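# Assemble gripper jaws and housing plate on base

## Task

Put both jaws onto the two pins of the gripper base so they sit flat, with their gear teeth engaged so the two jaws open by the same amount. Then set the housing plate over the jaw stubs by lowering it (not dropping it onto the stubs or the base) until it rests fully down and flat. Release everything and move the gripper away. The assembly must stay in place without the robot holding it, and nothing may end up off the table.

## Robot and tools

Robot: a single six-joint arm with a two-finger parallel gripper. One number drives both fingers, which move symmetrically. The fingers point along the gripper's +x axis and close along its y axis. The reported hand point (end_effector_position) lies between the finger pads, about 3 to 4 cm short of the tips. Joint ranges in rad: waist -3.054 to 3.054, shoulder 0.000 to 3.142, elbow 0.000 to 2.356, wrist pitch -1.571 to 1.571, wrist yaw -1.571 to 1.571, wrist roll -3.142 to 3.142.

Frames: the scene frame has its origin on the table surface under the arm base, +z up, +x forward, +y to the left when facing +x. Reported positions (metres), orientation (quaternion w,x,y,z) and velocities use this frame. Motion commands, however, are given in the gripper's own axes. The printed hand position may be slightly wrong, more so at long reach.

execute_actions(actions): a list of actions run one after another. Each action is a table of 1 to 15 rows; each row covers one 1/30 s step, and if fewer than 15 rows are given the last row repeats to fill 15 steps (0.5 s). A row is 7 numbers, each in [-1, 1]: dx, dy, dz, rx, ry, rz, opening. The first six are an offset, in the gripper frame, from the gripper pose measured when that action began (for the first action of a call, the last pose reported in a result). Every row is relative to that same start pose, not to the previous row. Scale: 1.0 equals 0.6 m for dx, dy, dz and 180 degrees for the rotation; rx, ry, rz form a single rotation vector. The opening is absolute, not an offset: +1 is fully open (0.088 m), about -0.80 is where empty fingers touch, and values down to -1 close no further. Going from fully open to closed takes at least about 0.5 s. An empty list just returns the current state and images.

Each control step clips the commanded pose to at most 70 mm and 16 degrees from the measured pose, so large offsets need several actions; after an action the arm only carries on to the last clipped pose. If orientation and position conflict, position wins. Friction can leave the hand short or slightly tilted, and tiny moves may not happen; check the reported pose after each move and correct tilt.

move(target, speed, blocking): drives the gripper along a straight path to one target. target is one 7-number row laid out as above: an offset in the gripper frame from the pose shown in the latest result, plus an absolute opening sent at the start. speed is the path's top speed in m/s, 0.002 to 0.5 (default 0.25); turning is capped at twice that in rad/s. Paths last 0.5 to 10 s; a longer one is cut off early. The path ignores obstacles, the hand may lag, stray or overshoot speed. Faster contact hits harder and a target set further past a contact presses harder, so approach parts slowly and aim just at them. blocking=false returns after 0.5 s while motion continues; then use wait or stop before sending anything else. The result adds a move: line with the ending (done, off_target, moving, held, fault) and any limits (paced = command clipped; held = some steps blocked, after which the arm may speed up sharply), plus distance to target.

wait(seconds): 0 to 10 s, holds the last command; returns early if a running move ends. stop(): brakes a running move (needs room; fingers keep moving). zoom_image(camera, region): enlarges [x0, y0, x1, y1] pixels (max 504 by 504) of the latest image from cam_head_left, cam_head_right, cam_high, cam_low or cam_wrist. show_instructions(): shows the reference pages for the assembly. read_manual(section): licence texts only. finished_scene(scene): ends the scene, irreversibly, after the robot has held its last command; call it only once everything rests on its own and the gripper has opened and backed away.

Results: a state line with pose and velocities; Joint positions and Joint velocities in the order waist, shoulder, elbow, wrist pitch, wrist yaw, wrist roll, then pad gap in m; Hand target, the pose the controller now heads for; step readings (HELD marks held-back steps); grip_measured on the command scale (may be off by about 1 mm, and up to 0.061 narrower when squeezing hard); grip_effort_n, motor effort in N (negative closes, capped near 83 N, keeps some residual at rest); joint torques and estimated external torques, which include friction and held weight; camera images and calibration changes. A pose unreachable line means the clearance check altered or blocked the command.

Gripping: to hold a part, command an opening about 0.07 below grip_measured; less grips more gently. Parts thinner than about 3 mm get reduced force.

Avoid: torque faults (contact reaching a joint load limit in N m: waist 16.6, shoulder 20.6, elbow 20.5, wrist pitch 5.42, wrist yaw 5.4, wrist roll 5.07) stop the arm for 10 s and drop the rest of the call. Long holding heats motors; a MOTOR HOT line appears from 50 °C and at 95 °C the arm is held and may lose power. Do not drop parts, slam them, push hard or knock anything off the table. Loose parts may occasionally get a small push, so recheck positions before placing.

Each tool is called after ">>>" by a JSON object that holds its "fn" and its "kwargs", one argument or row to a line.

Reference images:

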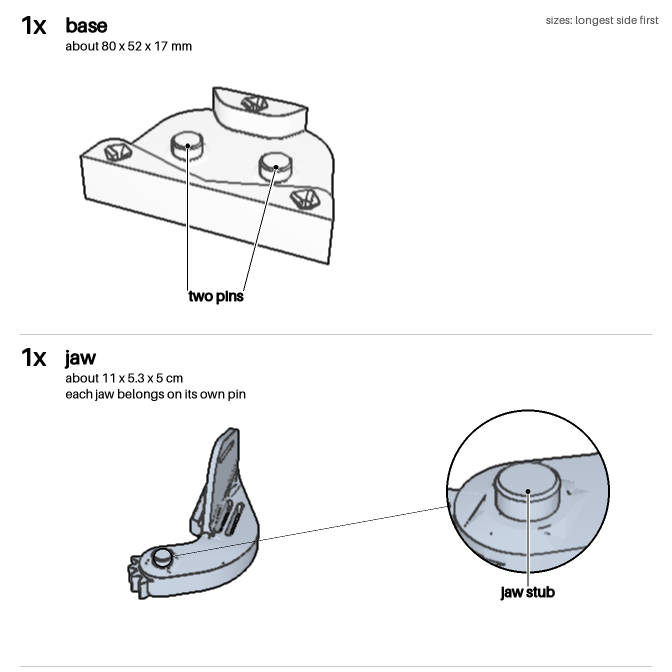

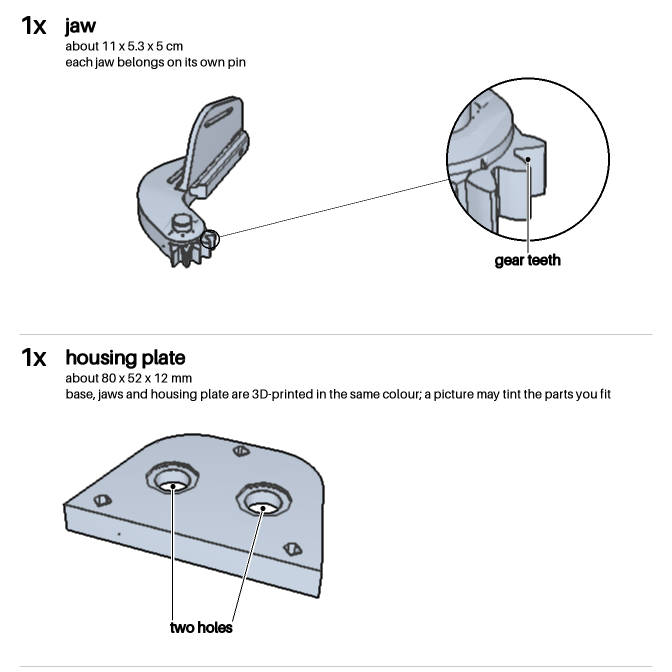

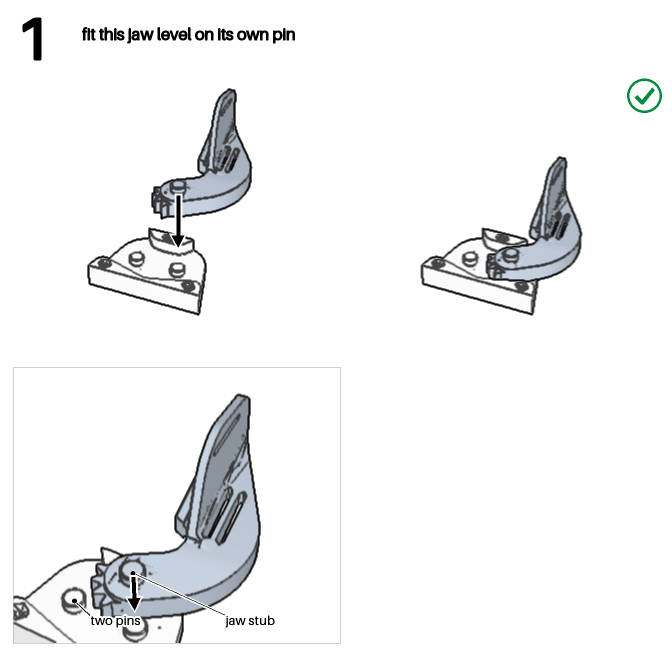

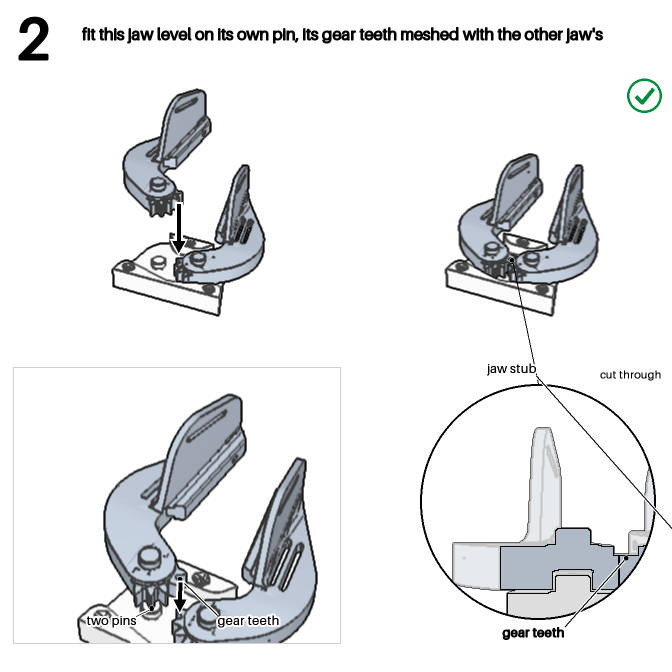

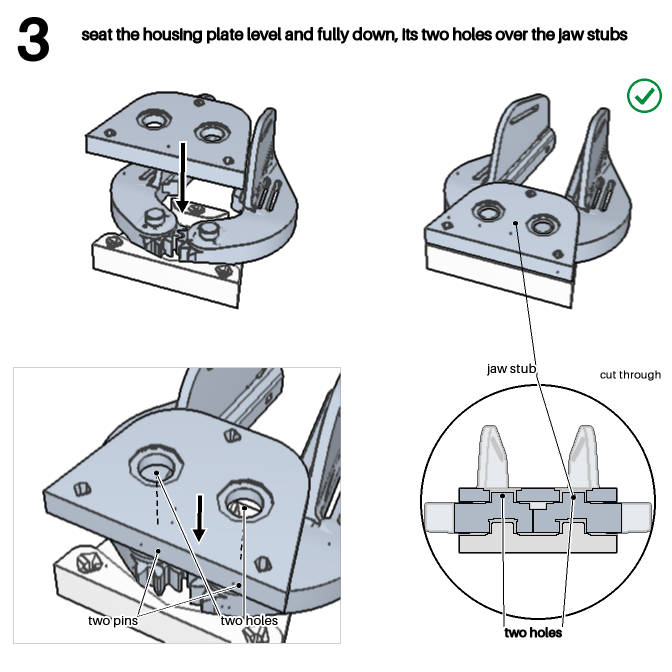

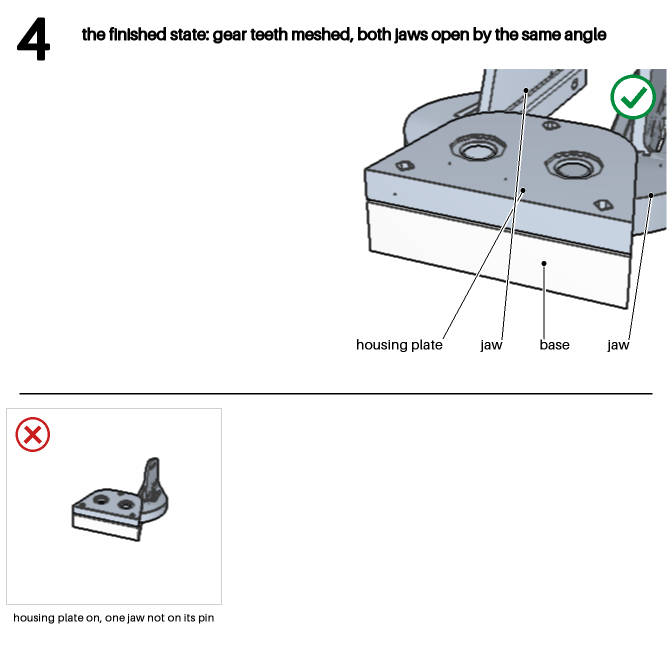

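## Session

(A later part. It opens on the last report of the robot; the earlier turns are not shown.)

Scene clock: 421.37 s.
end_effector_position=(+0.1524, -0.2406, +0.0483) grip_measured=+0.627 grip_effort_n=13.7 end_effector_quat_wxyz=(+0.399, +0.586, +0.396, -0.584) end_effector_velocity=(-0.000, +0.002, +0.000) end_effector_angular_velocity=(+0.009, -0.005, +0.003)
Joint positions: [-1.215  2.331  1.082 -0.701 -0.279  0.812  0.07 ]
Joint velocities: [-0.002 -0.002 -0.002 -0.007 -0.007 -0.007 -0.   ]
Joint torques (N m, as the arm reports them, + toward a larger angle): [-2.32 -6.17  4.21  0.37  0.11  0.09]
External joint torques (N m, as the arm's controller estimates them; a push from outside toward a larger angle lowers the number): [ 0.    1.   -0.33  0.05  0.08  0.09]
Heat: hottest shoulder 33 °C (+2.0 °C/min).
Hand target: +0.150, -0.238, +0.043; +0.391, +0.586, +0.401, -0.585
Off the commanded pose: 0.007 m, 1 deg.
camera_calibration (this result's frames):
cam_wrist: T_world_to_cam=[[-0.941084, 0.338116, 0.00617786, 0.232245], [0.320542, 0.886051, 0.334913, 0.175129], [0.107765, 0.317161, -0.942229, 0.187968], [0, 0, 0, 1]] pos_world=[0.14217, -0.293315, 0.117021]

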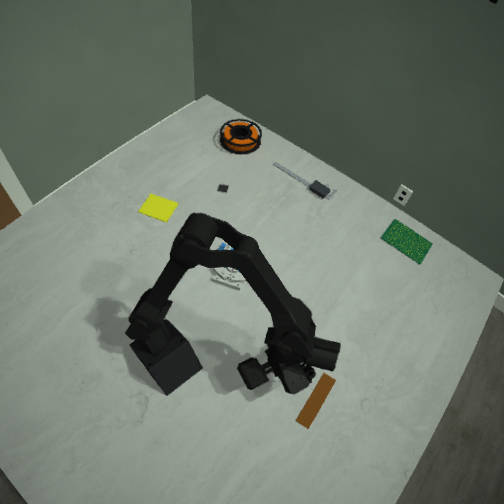

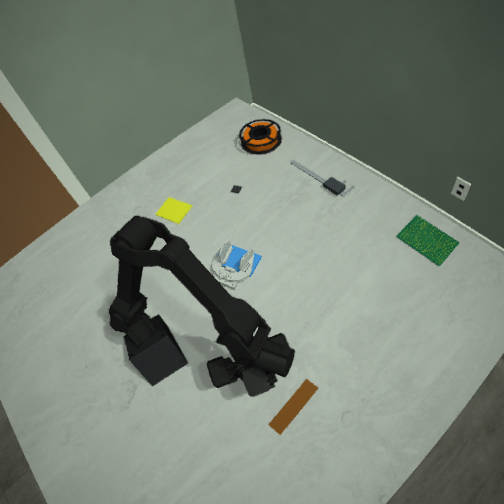

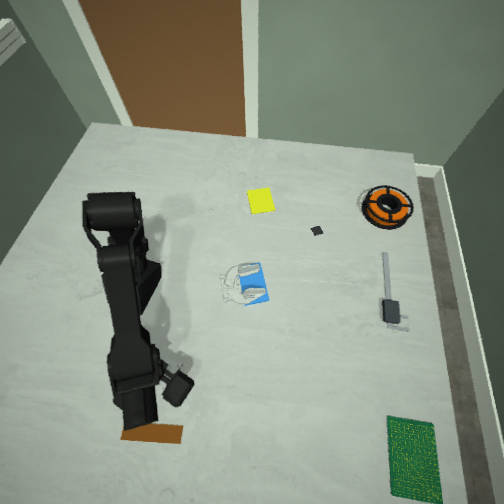

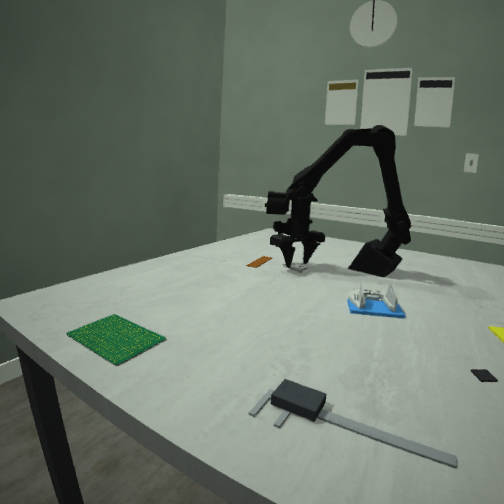

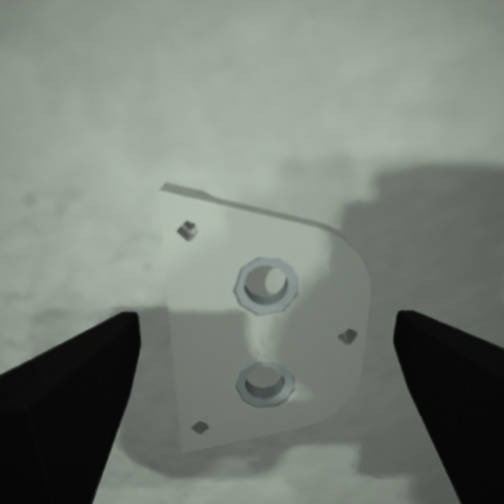

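>>> {"fn": "execute_actions", "kwargs": {
  "actions": [
    [[0.0095,-0.005,-0.002,0.002,0.003,-0.005,0.6],[0.0099,-0.005,-0.002,0.002,0.003,-0.005,0.57],[0.0103,-0.005,-0.002,0.002,0.003,-0.005,0.54],[0.0107,-0.005,-0.002,0.002,0.003,-0.005,0.51],[0.0111,-0.005,-0.002,0.002,0.003,-0.005,0.48],[0.0115,-0.005,-0.002,0.002,0.003,-0.005,0.45],[0.0119,-0.005,-0.002,0.002,0.003,-0.005,0.43],[0.0122,-0.005,-0.002,0.002,0.003,-0.005,0.41],[0.0124,-0.005,-0.002,0.002,0.003,-0.005,0.39],[0.0124,-0.005,-0.002,0.002,0.003,-0.005,0.37],[0.0124,-0.005,-0.002,0.002,0.003,-0.005,0.35],[0.0124,-0.005,-0.002,0.002,0.003,-0.005,0.33],[0.0124,-0.005,-0.002,0.002,0.003,-0.005,0.32],[0.0124,-0.005,-0.002,0.002,0.003,-0.005,0.31],[0.0124,-0.005,-0.002,0.002,0.003,-0.005,0.30]],
    [[0,0,0,0,0,0,0.29],[0,0,0,0,0,0,0.28],[0,0,0,0,0,0,0.27],[0,0,0,0,0,0,0.26],[0,0,0,0,0,0,0.25],[0,0,0,0,0,0,0.24],[0,0,0,0,0,0,0.23],[0,0,0,0,0,0,0.22],[0,0,0,0,0,0,0.21],[0,0,0,0,0,0,0.19],[0,0,0,0,0,0,0.18],[0,0,0,0,0,0,0.17],[0,0,0,0,0,0,0.16],[0,0,0,0,0,0,0.15],[0,0,0,0,0,0,0.14]]
  ]
}}

Scene clock: 430.40 s.
end_effector_position=(+0.1526, -0.2412, +0.0465) grip_measured=+0.184 grip_effort_n=-83.5 end_effector_quat_wxyz=(+0.399, +0.586, +0.396, -0.584) end_effector_velocity=(-0.000, +0.002, +0.000) end_effector_angular_velocity=(+0.009, -0.005, -0.011)
Joint positions: [-1.213  2.337  1.082 -0.694 -0.279  0.814  0.048]
Joint velocities: [-0.002 -0.002 -0.002 -0.007 -0.007  0.007 -0.002]
Joint torques (N m, as the arm reports them, + toward a larger angle): [-2.59 -7.95  4.91  0.25  0.01 -0.02]
External joint torques (N m, as the arm's controller estimates them; a push from outside toward a larger angle lowers the number): [-0.26 -0.78  0.45 -0.06 -0.02 -0.02]
External joint torques at the end of the 1st action: [-0.02  1.   -0.36  0.04  0.05  0.09]
Heat: hottest shoulder 33 °C (+2.0 °C/min).
Hand target: +0.153, -0.241, +0.047; +0.399, +0.586, +0.396, -0.584
Off the commanded pose: 0.000 m, 0 deg.
Step readings (end_effector_position; steps 1 to 15: 1st action; 16 to 30: 2nd action):
0: (+0.1524, -0.2406, +0.0483)
1: (+0.1524, -0.2406, +0.0482)
2: (+0.1523, -0.2405, +0.0481)
4: (+0.1523, -0.2407, +0.0477)
8: (+0.1525, -0.2409, +0.0469)
15: (+0.1526, -0.2412, +0.0465)
16: (+0.1526, -0.2412, +0.0465)
17: (+0.1526, -0.2412, +0.0465)
19: (+0.1526, -0.2412, +0.0465)
23: (+0.1526, -0.2412, +0.0465)
30: end_effector_position above
camera_calibration (this result's frames):
cam_wrist: T_world_to_cam=[[-0.940839, 0.338795, 0.00633632, 0.232767], [0.321301, 0.886003, 0.334312, 0.176133], [0.107649, 0.31657, -0.942441, 0.186346], [0, 0, 0, 1]] pos_world=[0.142344, -0.293906, 0.115262]

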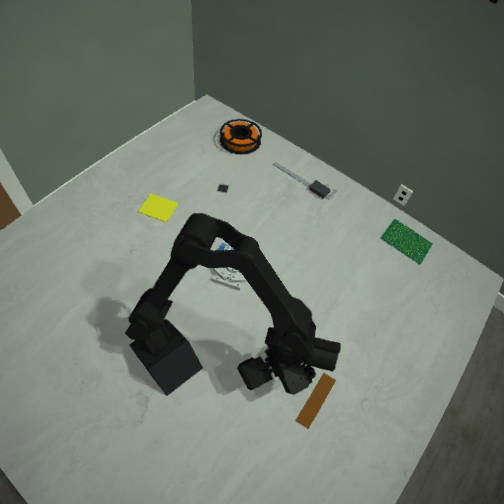

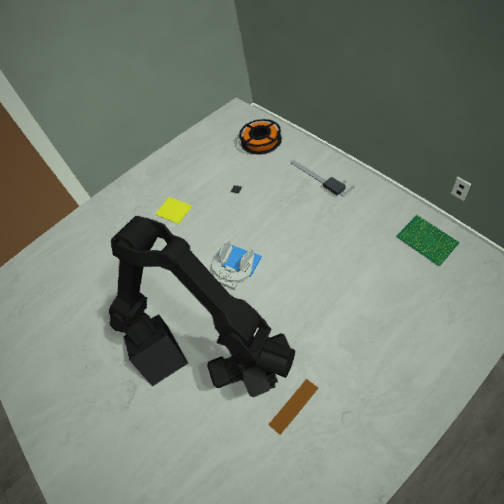

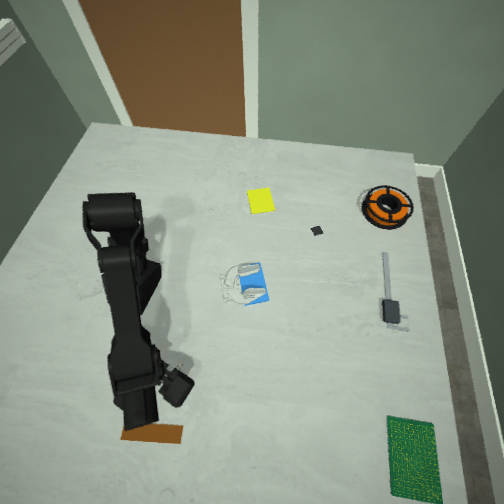

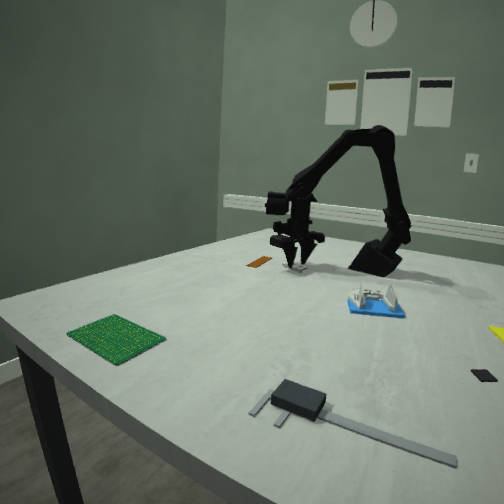

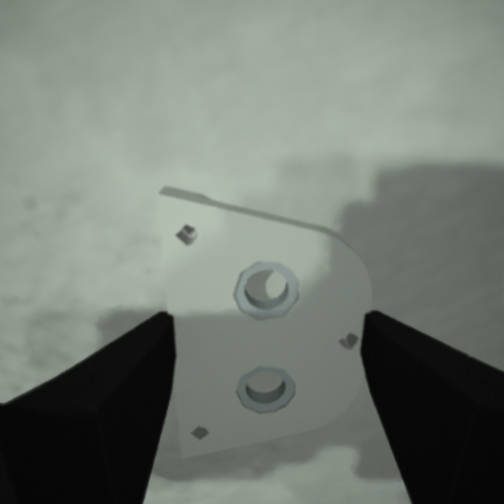

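>>> {"fn": "execute_actions", "kwargs": {
  "actions": [
    [[-0.002,0,0,0,0,0,0.12],[-0.005,0,0,0,0,0,0.12],[-0.009,0,0,0,0,0,0.12],[-0.014,0,0,0,0,0,0.12],[-0.02,0,0,0,0,0,0.12],[-0.027,0,-0.0004,-0.001,0,0,0.12],[-0.034,0.0001,-0.0016,-0.004,0,0,0.12],[-0.041,0.0002,-0.0037,-0.01,0,0,0.12],[-0.048,0.0004,-0.0066,-0.017,0,0,0.12],[-0.055,0.0006,-0.0103,-0.027,0,0,0.12],[-0.062,0.0009,-0.0148,-0.039,0,0,0.12],[-0.069,0.0012,-0.0201,-0.053,0,0,0.12],[-0.076,0.0016,-0.0263,-0.069,0,0,0.12],[-0.083,0.002,-0.0333,-0.088,0,0,0.12],[-0.09,0.0024,-0.0411,-0.108,0,0,0.12]],
    [[-0.027,0.0065,-0.0283,-0.0767,0,0,0.12],[-0.032,0.0084,-0.0363,-0.0983,0,0,0.12],[-0.037,0.0102,-0.0443,-0.12,0,0,0.12],[-0.041,0.0121,-0.0524,-0.1417,0,0,0.12],[-0.044,0.014,-0.0604,-0.1633,0,0,0.12],[-0.047,0.0158,-0.0684,-0.185,0,0,0.12],[-0.049,0.0176,-0.0764,-0.2067,0,0,0.12],[-0.05,0.0195,-0.0843,-0.2283,0,0,0.12],[-0.05,0.0214,-0.0924,-0.25,0,0,0.12],[-0.05,0.0232,-0.1004,-0.2717,0,0,0.12],[-0.05,0.025,-0.1084,-0.2933,0,0,0.12],[-0.05,0.0269,-0.1164,-0.315,0,0,0.12],[-0.05,0.0287,-0.1244,-0.3367,0,0,0.12],[-0.05,0.0306,-0.1325,-0.3583,0,0,0.12],[-0.05,0.0324,-0.1405,-0.38,0,0,0.12]],
    [[-0.005,0.0309,-0.0114,-0.0867,0,0,0.12],[-0.005,0.0386,-0.0143,-0.1083,0,0,0.12],[-0.005,0.0462,-0.0171,-0.13,0,0,0.12],[-0.005,0.0539,-0.02,-0.1517,0,0,0.12],[-0.005,0.0617,-0.0228,-0.1733,0,0,0.12],[-0.005,0.0694,-0.0257,-0.195,0,0,0.12],[-0.005,0.0771,-0.0285,-0.2167,0,0,0.12],[-0.005,0.0848,-0.0314,-0.2383,0,0,0.12],[-0.005,0.0926,-0.0342,-0.26,0,0,0.12],[-0.005,0.1003,-0.0371,-0.2817,0,0,0.12],[-0.005,0.108,-0.0399,-0.3033,0,0,0.12],[-0.005,0.1157,-0.0428,-0.325,0,0,0.12],[-0.005,0.1233,-0.0456,-0.3467,0,0,0.12],[-0.005,0.1311,-0.0485,-0.3683,0,0,0.12],[-0.005,0.1388,-0.0514,-0.39,0,0,0.12]],
    [[-0.005,0.0259,0.0203,-0.0867,0,0,0.12],[-0.005,0.0323,0.0254,-0.1083,0,0,0.12],[-0.005,0.0387,0.0305,-0.13,0,0,0.12],[-0.005,0.0452,0.0355,-0.1517,0,0,0.12],[-0.005,0.0517,0.0407,-0.1733,0,0,0.12],[-0.005,0.0582,0.0457,-0.195,0,0,0.12],[-0.005,0.0646,0.0508,-0.2167,0,0,0.12],[-0.005,0.0711,0.0559,-0.2383,0,0,0.12],[-0.005,0.0776,0.061,-0.26,0,0,0.12],[-0.005,0.084,0.0661,-0.2817,0,0,0.12],[-0.005,0.0905,0.0711,-0.3033,0,0,0.12],[-0.005,0.0969,0.0762,-0.325,0,0,0.12],[-0.005,0.1034,0.0813,-0.3467,0,0,0.12],[-0.005,0.1099,0.0864,-0.3683,0,0,0.12],[-0.005,0.1163,0.0915,-0.39,0,0,0.12]],
    [[-0.005,-0.0038,0.0325,-0.0861,0,0,0.12],[-0.005,-0.0047,0.0395,-0.105,0,0,0.12],[-0.005,-0.0055,0.0463,-0.1228,0,0,0.12],[-0.005,-0.0062,0.0525,-0.1394,0,0,0.12],[-0.005,-0.0068,0.058,-0.1539,0,0,0.12],[-0.005,-0.0074,0.0631,-0.1672,0,0,0.12],[-0.005,-0.0079,0.0674,-0.1789,0,0,0.12],[-0.005,-0.0084,0.0712,-0.1889,0,0,0.12],[-0.005,-0.0088,0.0743,-0.1972,0,0,0.12],[-0.005,-0.0091,0.0771,-0.2044,0,0,0.12],[-0.005,-0.0093,0.0791,-0.21,0,0,0.12],[-0.005,-0.0095,0.0806,-0.2139,0,0,0.12],[-0.005,-0.0096,0.0814,-0.2161,0,0,0.12],[-0.005,-0.0096,0.0816,-0.2167,0,0,0.12],[-0.005,-0.0096,0.0816,-0.2167,0,0,0.12]]
  ]
}}

Scene clock: 456.23 s.
end_effector_position=(+0.2578, +0.0143, +0.1125) grip_measured=+0.184 grip_effort_n=-83.5 end_effector_quat_wxyz=(-0.384, +0.577, -0.400, -0.600) end_effector_velocity=(+0.003, +0.015, -0.001) end_effector_angular_velocity=(+0.034, +0.016, +0.266)
Joint positions: [-0.433  1.639  0.98  -1.025 -0.449 -2.303  0.048]
Joint velocities: [ 0.046 -0.002  0.017 -0.022 -0.022 -0.227 -0.   ]
Joint torques (N m, as the arm reports them, + toward a larger angle): [-3.06 -6.52  6.1  -0.06 -0.12 -0.12]
External joint torques (N m, as the arm's controller estimates them; a push from outside toward a larger angle lowers the number): [-0.18 -1.94  1.54 -0.18 -0.11 -0.12]
External joint torques at the end of the 1st action: [ 0.11 -2.59  1.3  -0.22 -0.01 -0.13]
External joint torques at the end of the 2nd action: [-0.09 -2.29 -0.58 -0.2  -0.11 -0.11]
External joint torques at the end of the 3rd action: [-0.08 -1.95 -0.55 -0.16 -0.11 -0.13]
External joint torques at the end of the 4th action: [-0.08 -1.81  0.45 -0.19 -0.09 -0.13]
Heat: hottest shoulder 36 °C (+3.0 °C/min).
Hand target: +0.262, +0.017, +0.117; -0.377, +0.588, -0.388, -0.602
Off the commanded pose: 0.006 m, 2 deg.
Step readings (end_effector_position; steps 1 to 15: 1st action; 16 to 30: 2nd action; 31 to 45: 3rd action; 46 to 60: 4th action; 61 to 75: 5th action):
0: (+0.1526, -0.2412, +0.0465)
1: (+0.1526, -0.2412, +0.0465)
2: (+0.1526, -0.2411, +0.0465)
4: (+0.1518, -0.2395, +0.0468)
8: (+0.1493, -0.2347, +0.0524)
15: (+0.1547, -0.2258, +0.0827)
16: (+0.1561, -0.2230, +0.0870)
17: (+0.1580, -0.2201, +0.0911)
19: (+0.1625, -0.2128, +0.0981)
23: (+0.1708, -0.1946, +0.1075)
30: (+0.1845, -0.1627, +0.1114)
31: (+0.1865, -0.1581, +0.1116)
32: (+0.1884, -0.1539, +0.1119)
34: (+0.1931, -0.1458, +0.1125)
38: (+0.2012, -0.1282, +0.1134)
45: (+0.2151, -0.0963, +0.1136)
46: (+0.2171, -0.0919, +0.1139)
47: (+0.2190, -0.0875, +0.1143)
49: (+0.2238, -0.0791, +0.1150)
53: (+0.2321, -0.0611, +0.1159)
60: (+0.2436, -0.0286, +0.1145)
61: (+0.2446, -0.0240, +0.1140)
62: (+0.2453, -0.0194, +0.1134)
64: (+0.2471, -0.0107, +0.1126)
68: (+0.2527, +0.0030, +0.1125)
75: end_effector_position above
camera_calibration (this result's frames):
cam_wrist: T_world_to_cam=[[0.909725, 0.414398, -0.0259747, -0.229796], [0.400378, -0.858934, 0.319265, -0.09987], [0.109992, -0.300843, -0.947309, 0.16511], [0, 0, 0, 1]] pos_world=[0.230876, 0.0591174, 0.182326]

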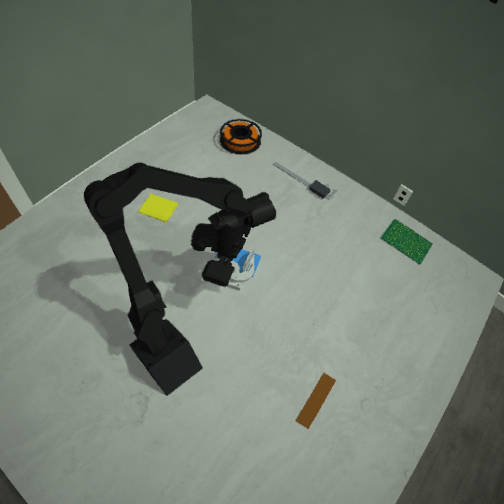

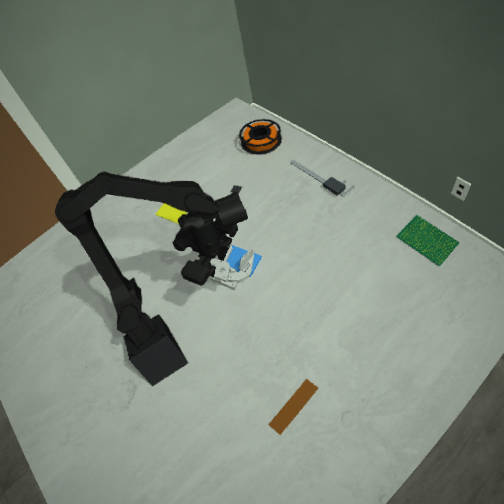

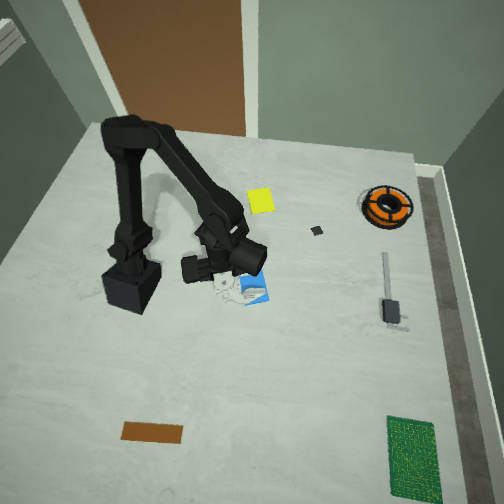

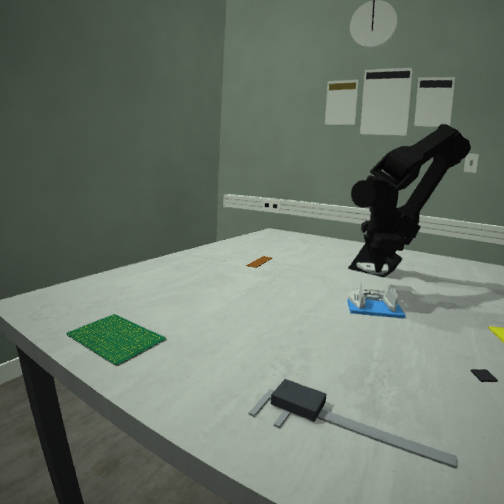

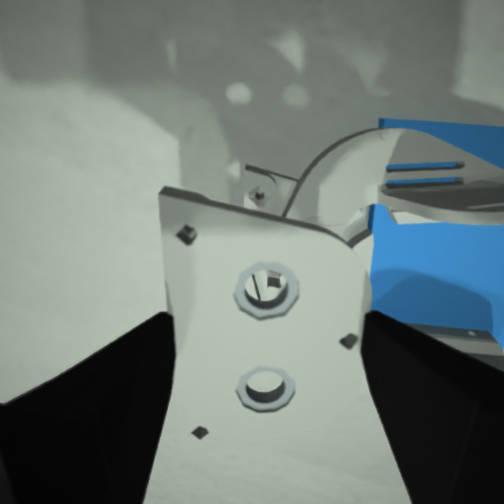

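>>> {"fn": "execute_actions", "kwargs": {
  "actions": []
}}

Scene clock: 457.47 s.
end_effector_position=(+0.2579, +0.0149, +0.1125) grip_measured=+0.184 grip_effort_n=-83.5 end_effector_quat_wxyz=(-0.378, +0.580, -0.394, -0.604) end_effector_velocity=(-0.002, +0.001, +0.000) end_effector_angular_velocity=(+0.008, +0.003, -0.013)
Joint positions: [-0.431  1.639  0.981 -1.026 -0.45  -2.319  0.048]
Joint velocities: [-0.002 -0.002 -0.002 -0.007 -0.007  0.007 -0.   ]
Joint torques (N m, as the arm reports them, + toward a larger angle): [-2.85 -6.49  6.17 -0.04 -0.14 -0.13]
External joint torques (N m, as the arm's controller estimates them; a push from outside toward a larger angle lowers the number): [-0.11 -1.84  1.52 -0.18 -0.11 -0.12]
Heat: hottest shoulder 35 °C (+2.0 °C/min).
Hand target: +0.261, +0.017, +0.117; -0.377, +0.588, -0.388, -0.602
Off the commanded pose: 0.006 m, 1 deg.
camera_calibration (this result's frames):
cam_wrist: T_world_to_cam=[[0.901967, 0.430999, -0.0263802, -0.228323], [0.416357, -0.851877, 0.317732, -0.103454], [0.114469, -0.297567, -0.947814, 0.16416], [0, 0, 0, 1]] pos_world=[0.230223, 0.0591252, 0.18244]

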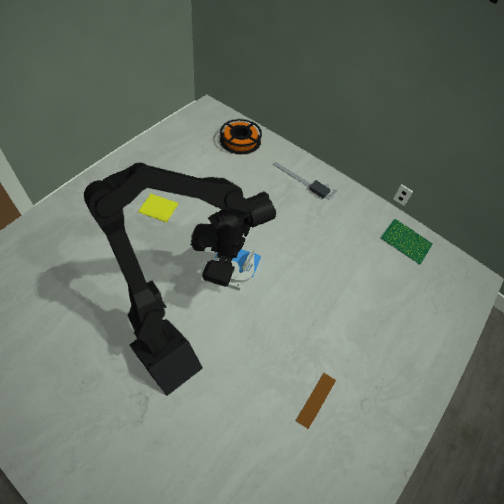

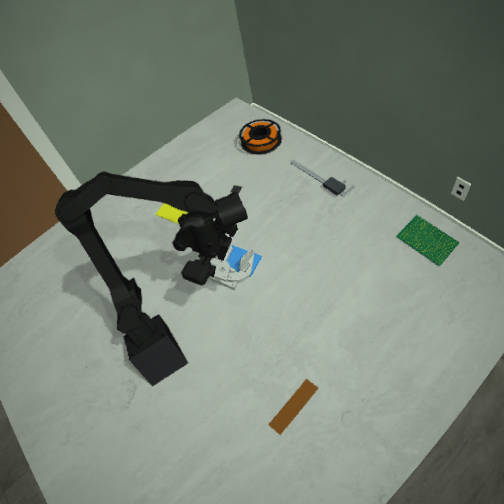

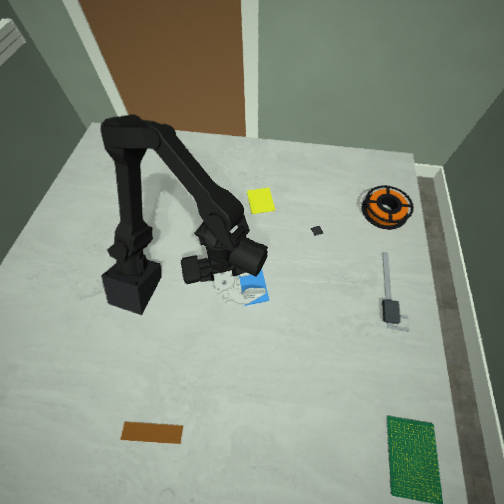

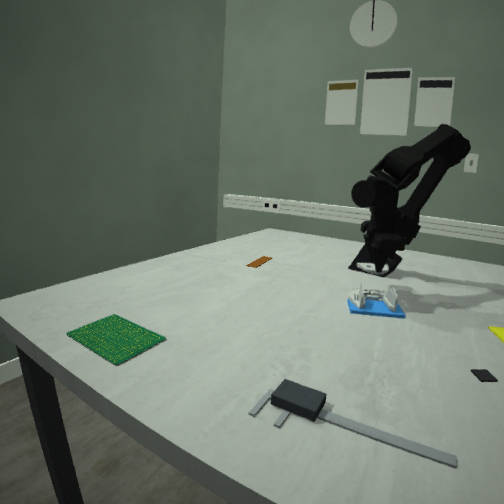

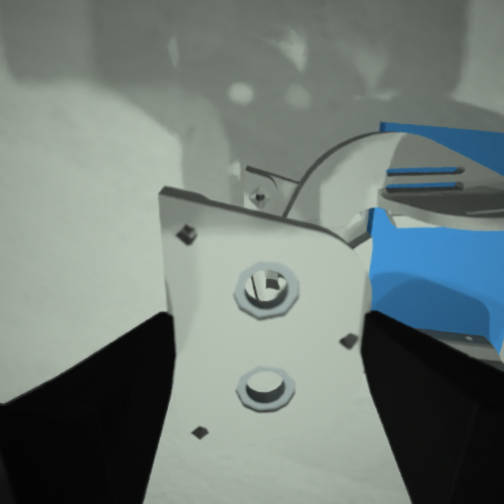

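>>> {"fn": "execute_actions", "kwargs": {
  "actions": [
    [[0,-0.006,0,0.001,0.0003,-0.0004,0.12],[0.002,-0.008,-0.001,0.003,0.0007,-0.001,0.12],[0.006,-0.010,-0.0025,0.005,0.0012,-0.0017,0.12],[0.011,-0.012,-0.004,0.008,0.0018,-0.0025,0.12],[0.016,-0.014,-0.0055,0.011,0.0024,-0.0034,0.12],[0.022,-0.0155,-0.007,0.0135,0.003,-0.0042,0.12],[0.028,-0.0165,-0.008,0.0155,0.0035,-0.0049,0.12],[0.033,-0.0172,-0.009,0.017,0.0038,-0.0053,0.12],[0.038,-0.0175,-0.0095,0.018,0.004,-0.0056,0.12],[0.043,-0.0177,-0.0099,0.0183,0.004,-0.0056,0.12],[0.047,-0.0177,-0.0099,0.0183,0.004,-0.0056,0.12],[0.050,-0.0177,-0.0099,0.0183,0.004,-0.0056,0.12],[0.053,-0.0177,-0.0099,0.0183,0.004,-0.0056,0.12],[0.0545,-0.0177,-0.0099,0.0183,0.004,-0.0056,0.12],[0.055,-0.0177,-0.0099,0.0183,0.004,-0.0056,0.12]]
  ]
}}

>>> {"fn": "wait", "kwargs": {
  "seconds": 0.4
}}

Scene clock: 471.70 s.
end_effector_position=(+0.2707, +0.0140, +0.0866) grip_measured=+0.184 grip_effort_n=-83.5 end_effector_quat_wxyz=(-0.395, +0.582, -0.405, -0.583) end_effector_velocity=(-0.005, +0.001, -0.047) end_effector_angular_velocity=(+0.011, +0.029, -0.012)
Joint positions: [-0.377  1.685  0.936 -0.871 -0.452 -2.196  0.048]
Joint velocities: [ 0.076  0.076 -0.105  0.183 -0.007  0.081 -0.   ]
Joint torques (N m, as the arm reports them, + toward a larger angle): [-3.23 -4.51  4.23  0.3  -0.14  0.09]
External joint torques (N m, as the arm's controller estimates them; a push from outside toward a larger angle lowers the number): [-0.25  0.75 -0.51  0.08 -0.1   0.09]
Heat: hottest shoulder 35 °C (+2.0 °C/min).
Hand target: +0.268, +0.014, +0.080; -0.397, +0.576, -0.409, -0.586
Off the commanded pose: 0.008 m, 1 deg.
Step readings (end_effector_position):
0: (+0.2579, +0.0149, +0.1125)
1: (+0.2579, +0.0150, +0.1125)
2: (+0.2580, +0.0153, +0.1124)
4: (+0.2600, +0.0157, +0.1115)
8: (+0.2694, +0.0150, +0.1048)
15: end_effector_position above
camera_calibration (this result's frames):
cam_wrist: T_world_to_cam=[[0.92158, 0.388182, -0.00233734, -0.246944], [0.365623, -0.865968, 0.341202, -0.0893967], [0.130424, -0.315299, -0.939987, 0.133078], [0, 0, 0, 1]] pos_world=[0.242908, 0.0604042, 0.155017]

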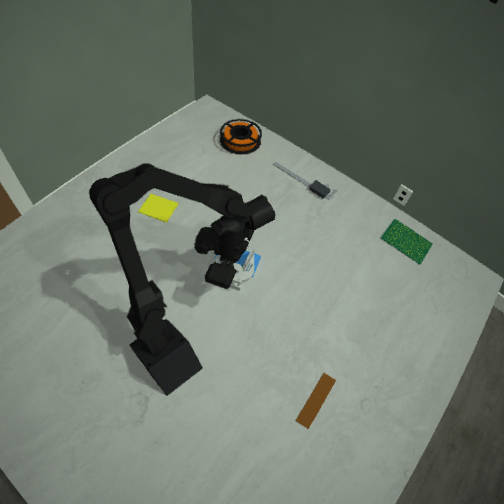

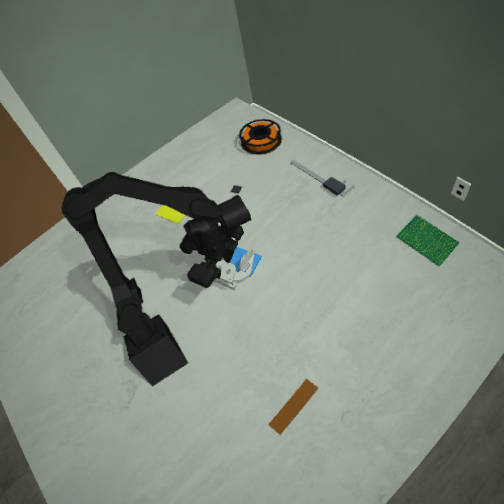

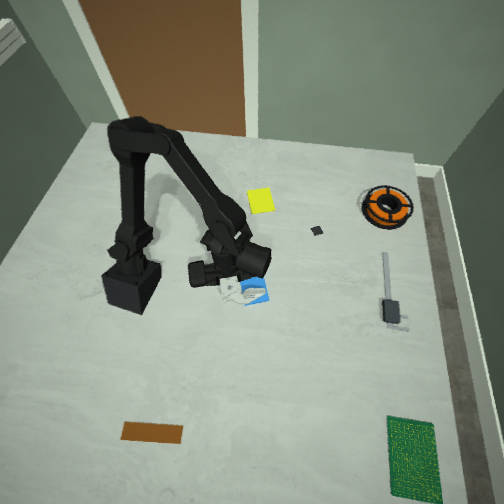

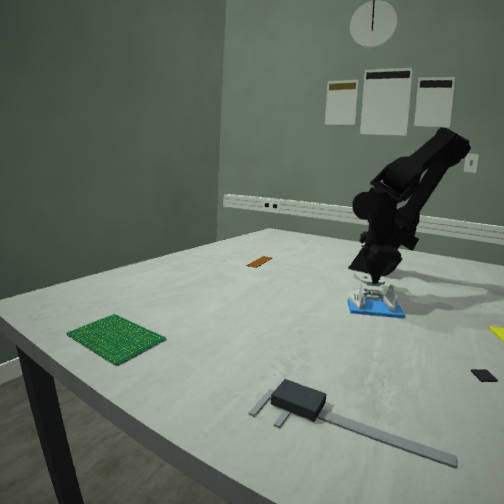

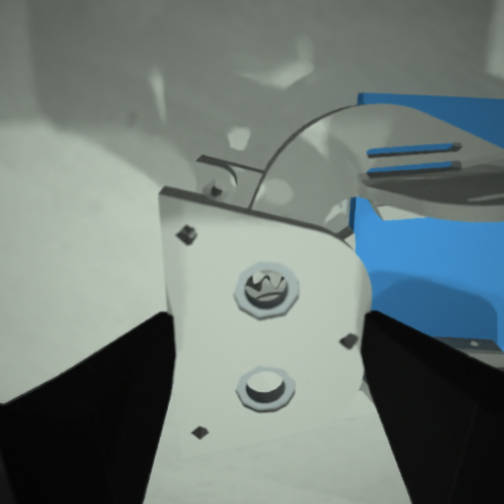

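Scene clock: 472.10 s.
end_effector_position=(+0.2715, +0.0137, +0.0837) grip_measured=+0.184 grip_effort_n=-83.5 end_effector_quat_wxyz=(-0.396, +0.583, -0.405, -0.582) end_effector_velocity=(-0.001, +0.000, +0.002) end_effector_angular_velocity=(+0.007, -0.003, +0.014)
Joint positions: [-0.373  1.69   0.93  -0.854 -0.453 -2.188  0.048]
Joint velocities: [-0.007 -0.007 -0.002 -0.007 -0.007 -0.022  0.   ]
Joint torques (N m, as the arm reports them, + toward a larger angle): [-2.99 -4.23  3.97  0.29 -0.14  0.09]
External joint torques (N m, as the arm's controller estimates them; a push from outside toward a larger angle lowers the number): [-0.07  0.81 -0.52  0.09 -0.11  0.09]
Heat: hottest shoulder 35 °C (+2.0 °C/min).
Hand target: +0.268, +0.014, +0.079; -0.397, +0.576, -0.409, -0.586
Off the commanded pose: 0.005 m, 1 deg.
wait: 0.40 s; at rest by 0.23 s
camera_calibration (this result's frames):
cam_wrist: T_world_to_cam=[[0.922042, 0.38709, 0.000548648, -0.247972], [0.363422, -0.866152, 0.343081, -0.0885067], [0.133278, -0.316136, -0.939306, 0.129385], [0, 0, 0, 1]] pos_world=[0.243562, 0.0602304, 0.152033]

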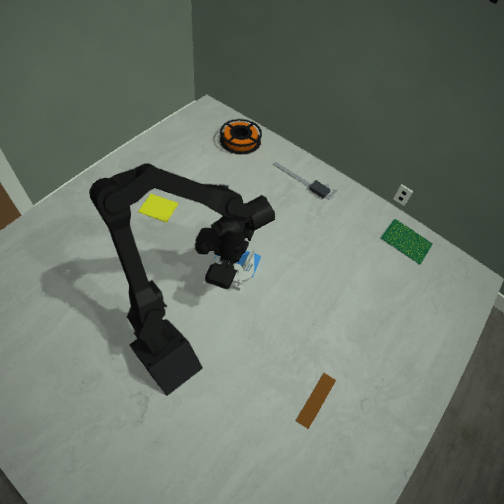

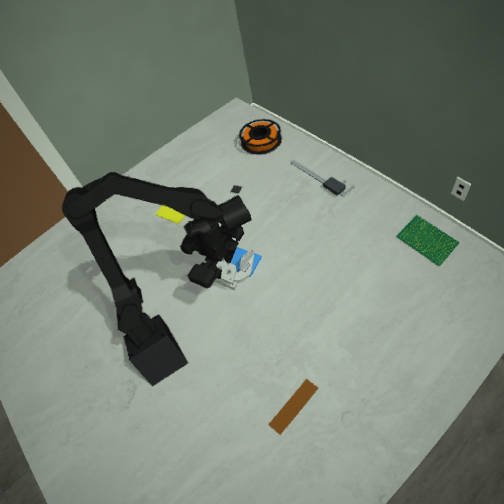

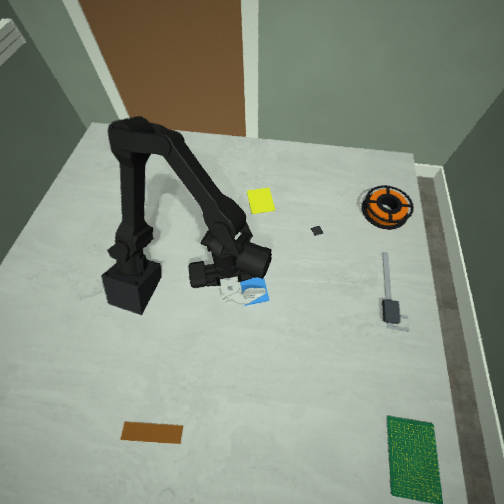

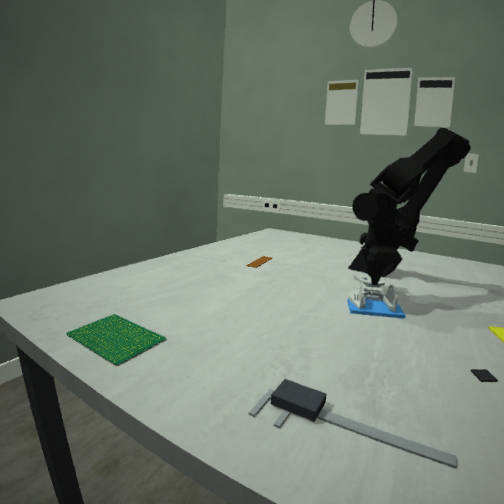

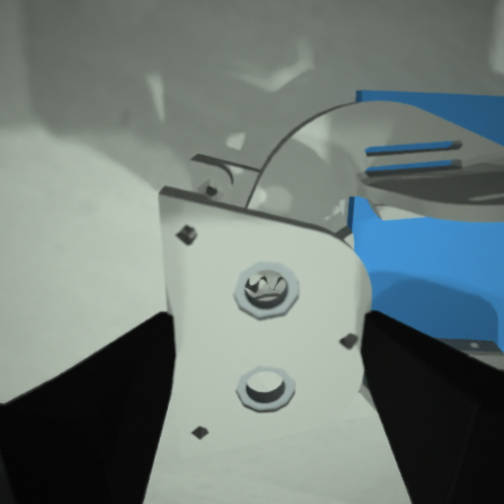

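>>> {"fn": "zoom_image", "kwargs": {
  "camera": "cam_wrist",
  "region": [140, 130, 308, 298]
}}

Region (140, 130, 308, 298) of cam_wrist's 504x504 image, scaled by 3.000, with more detail than that image has.

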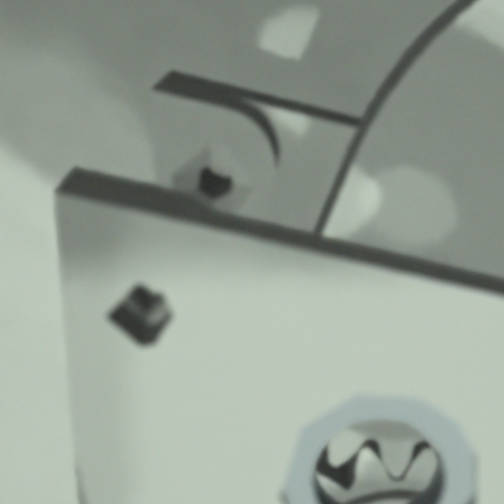

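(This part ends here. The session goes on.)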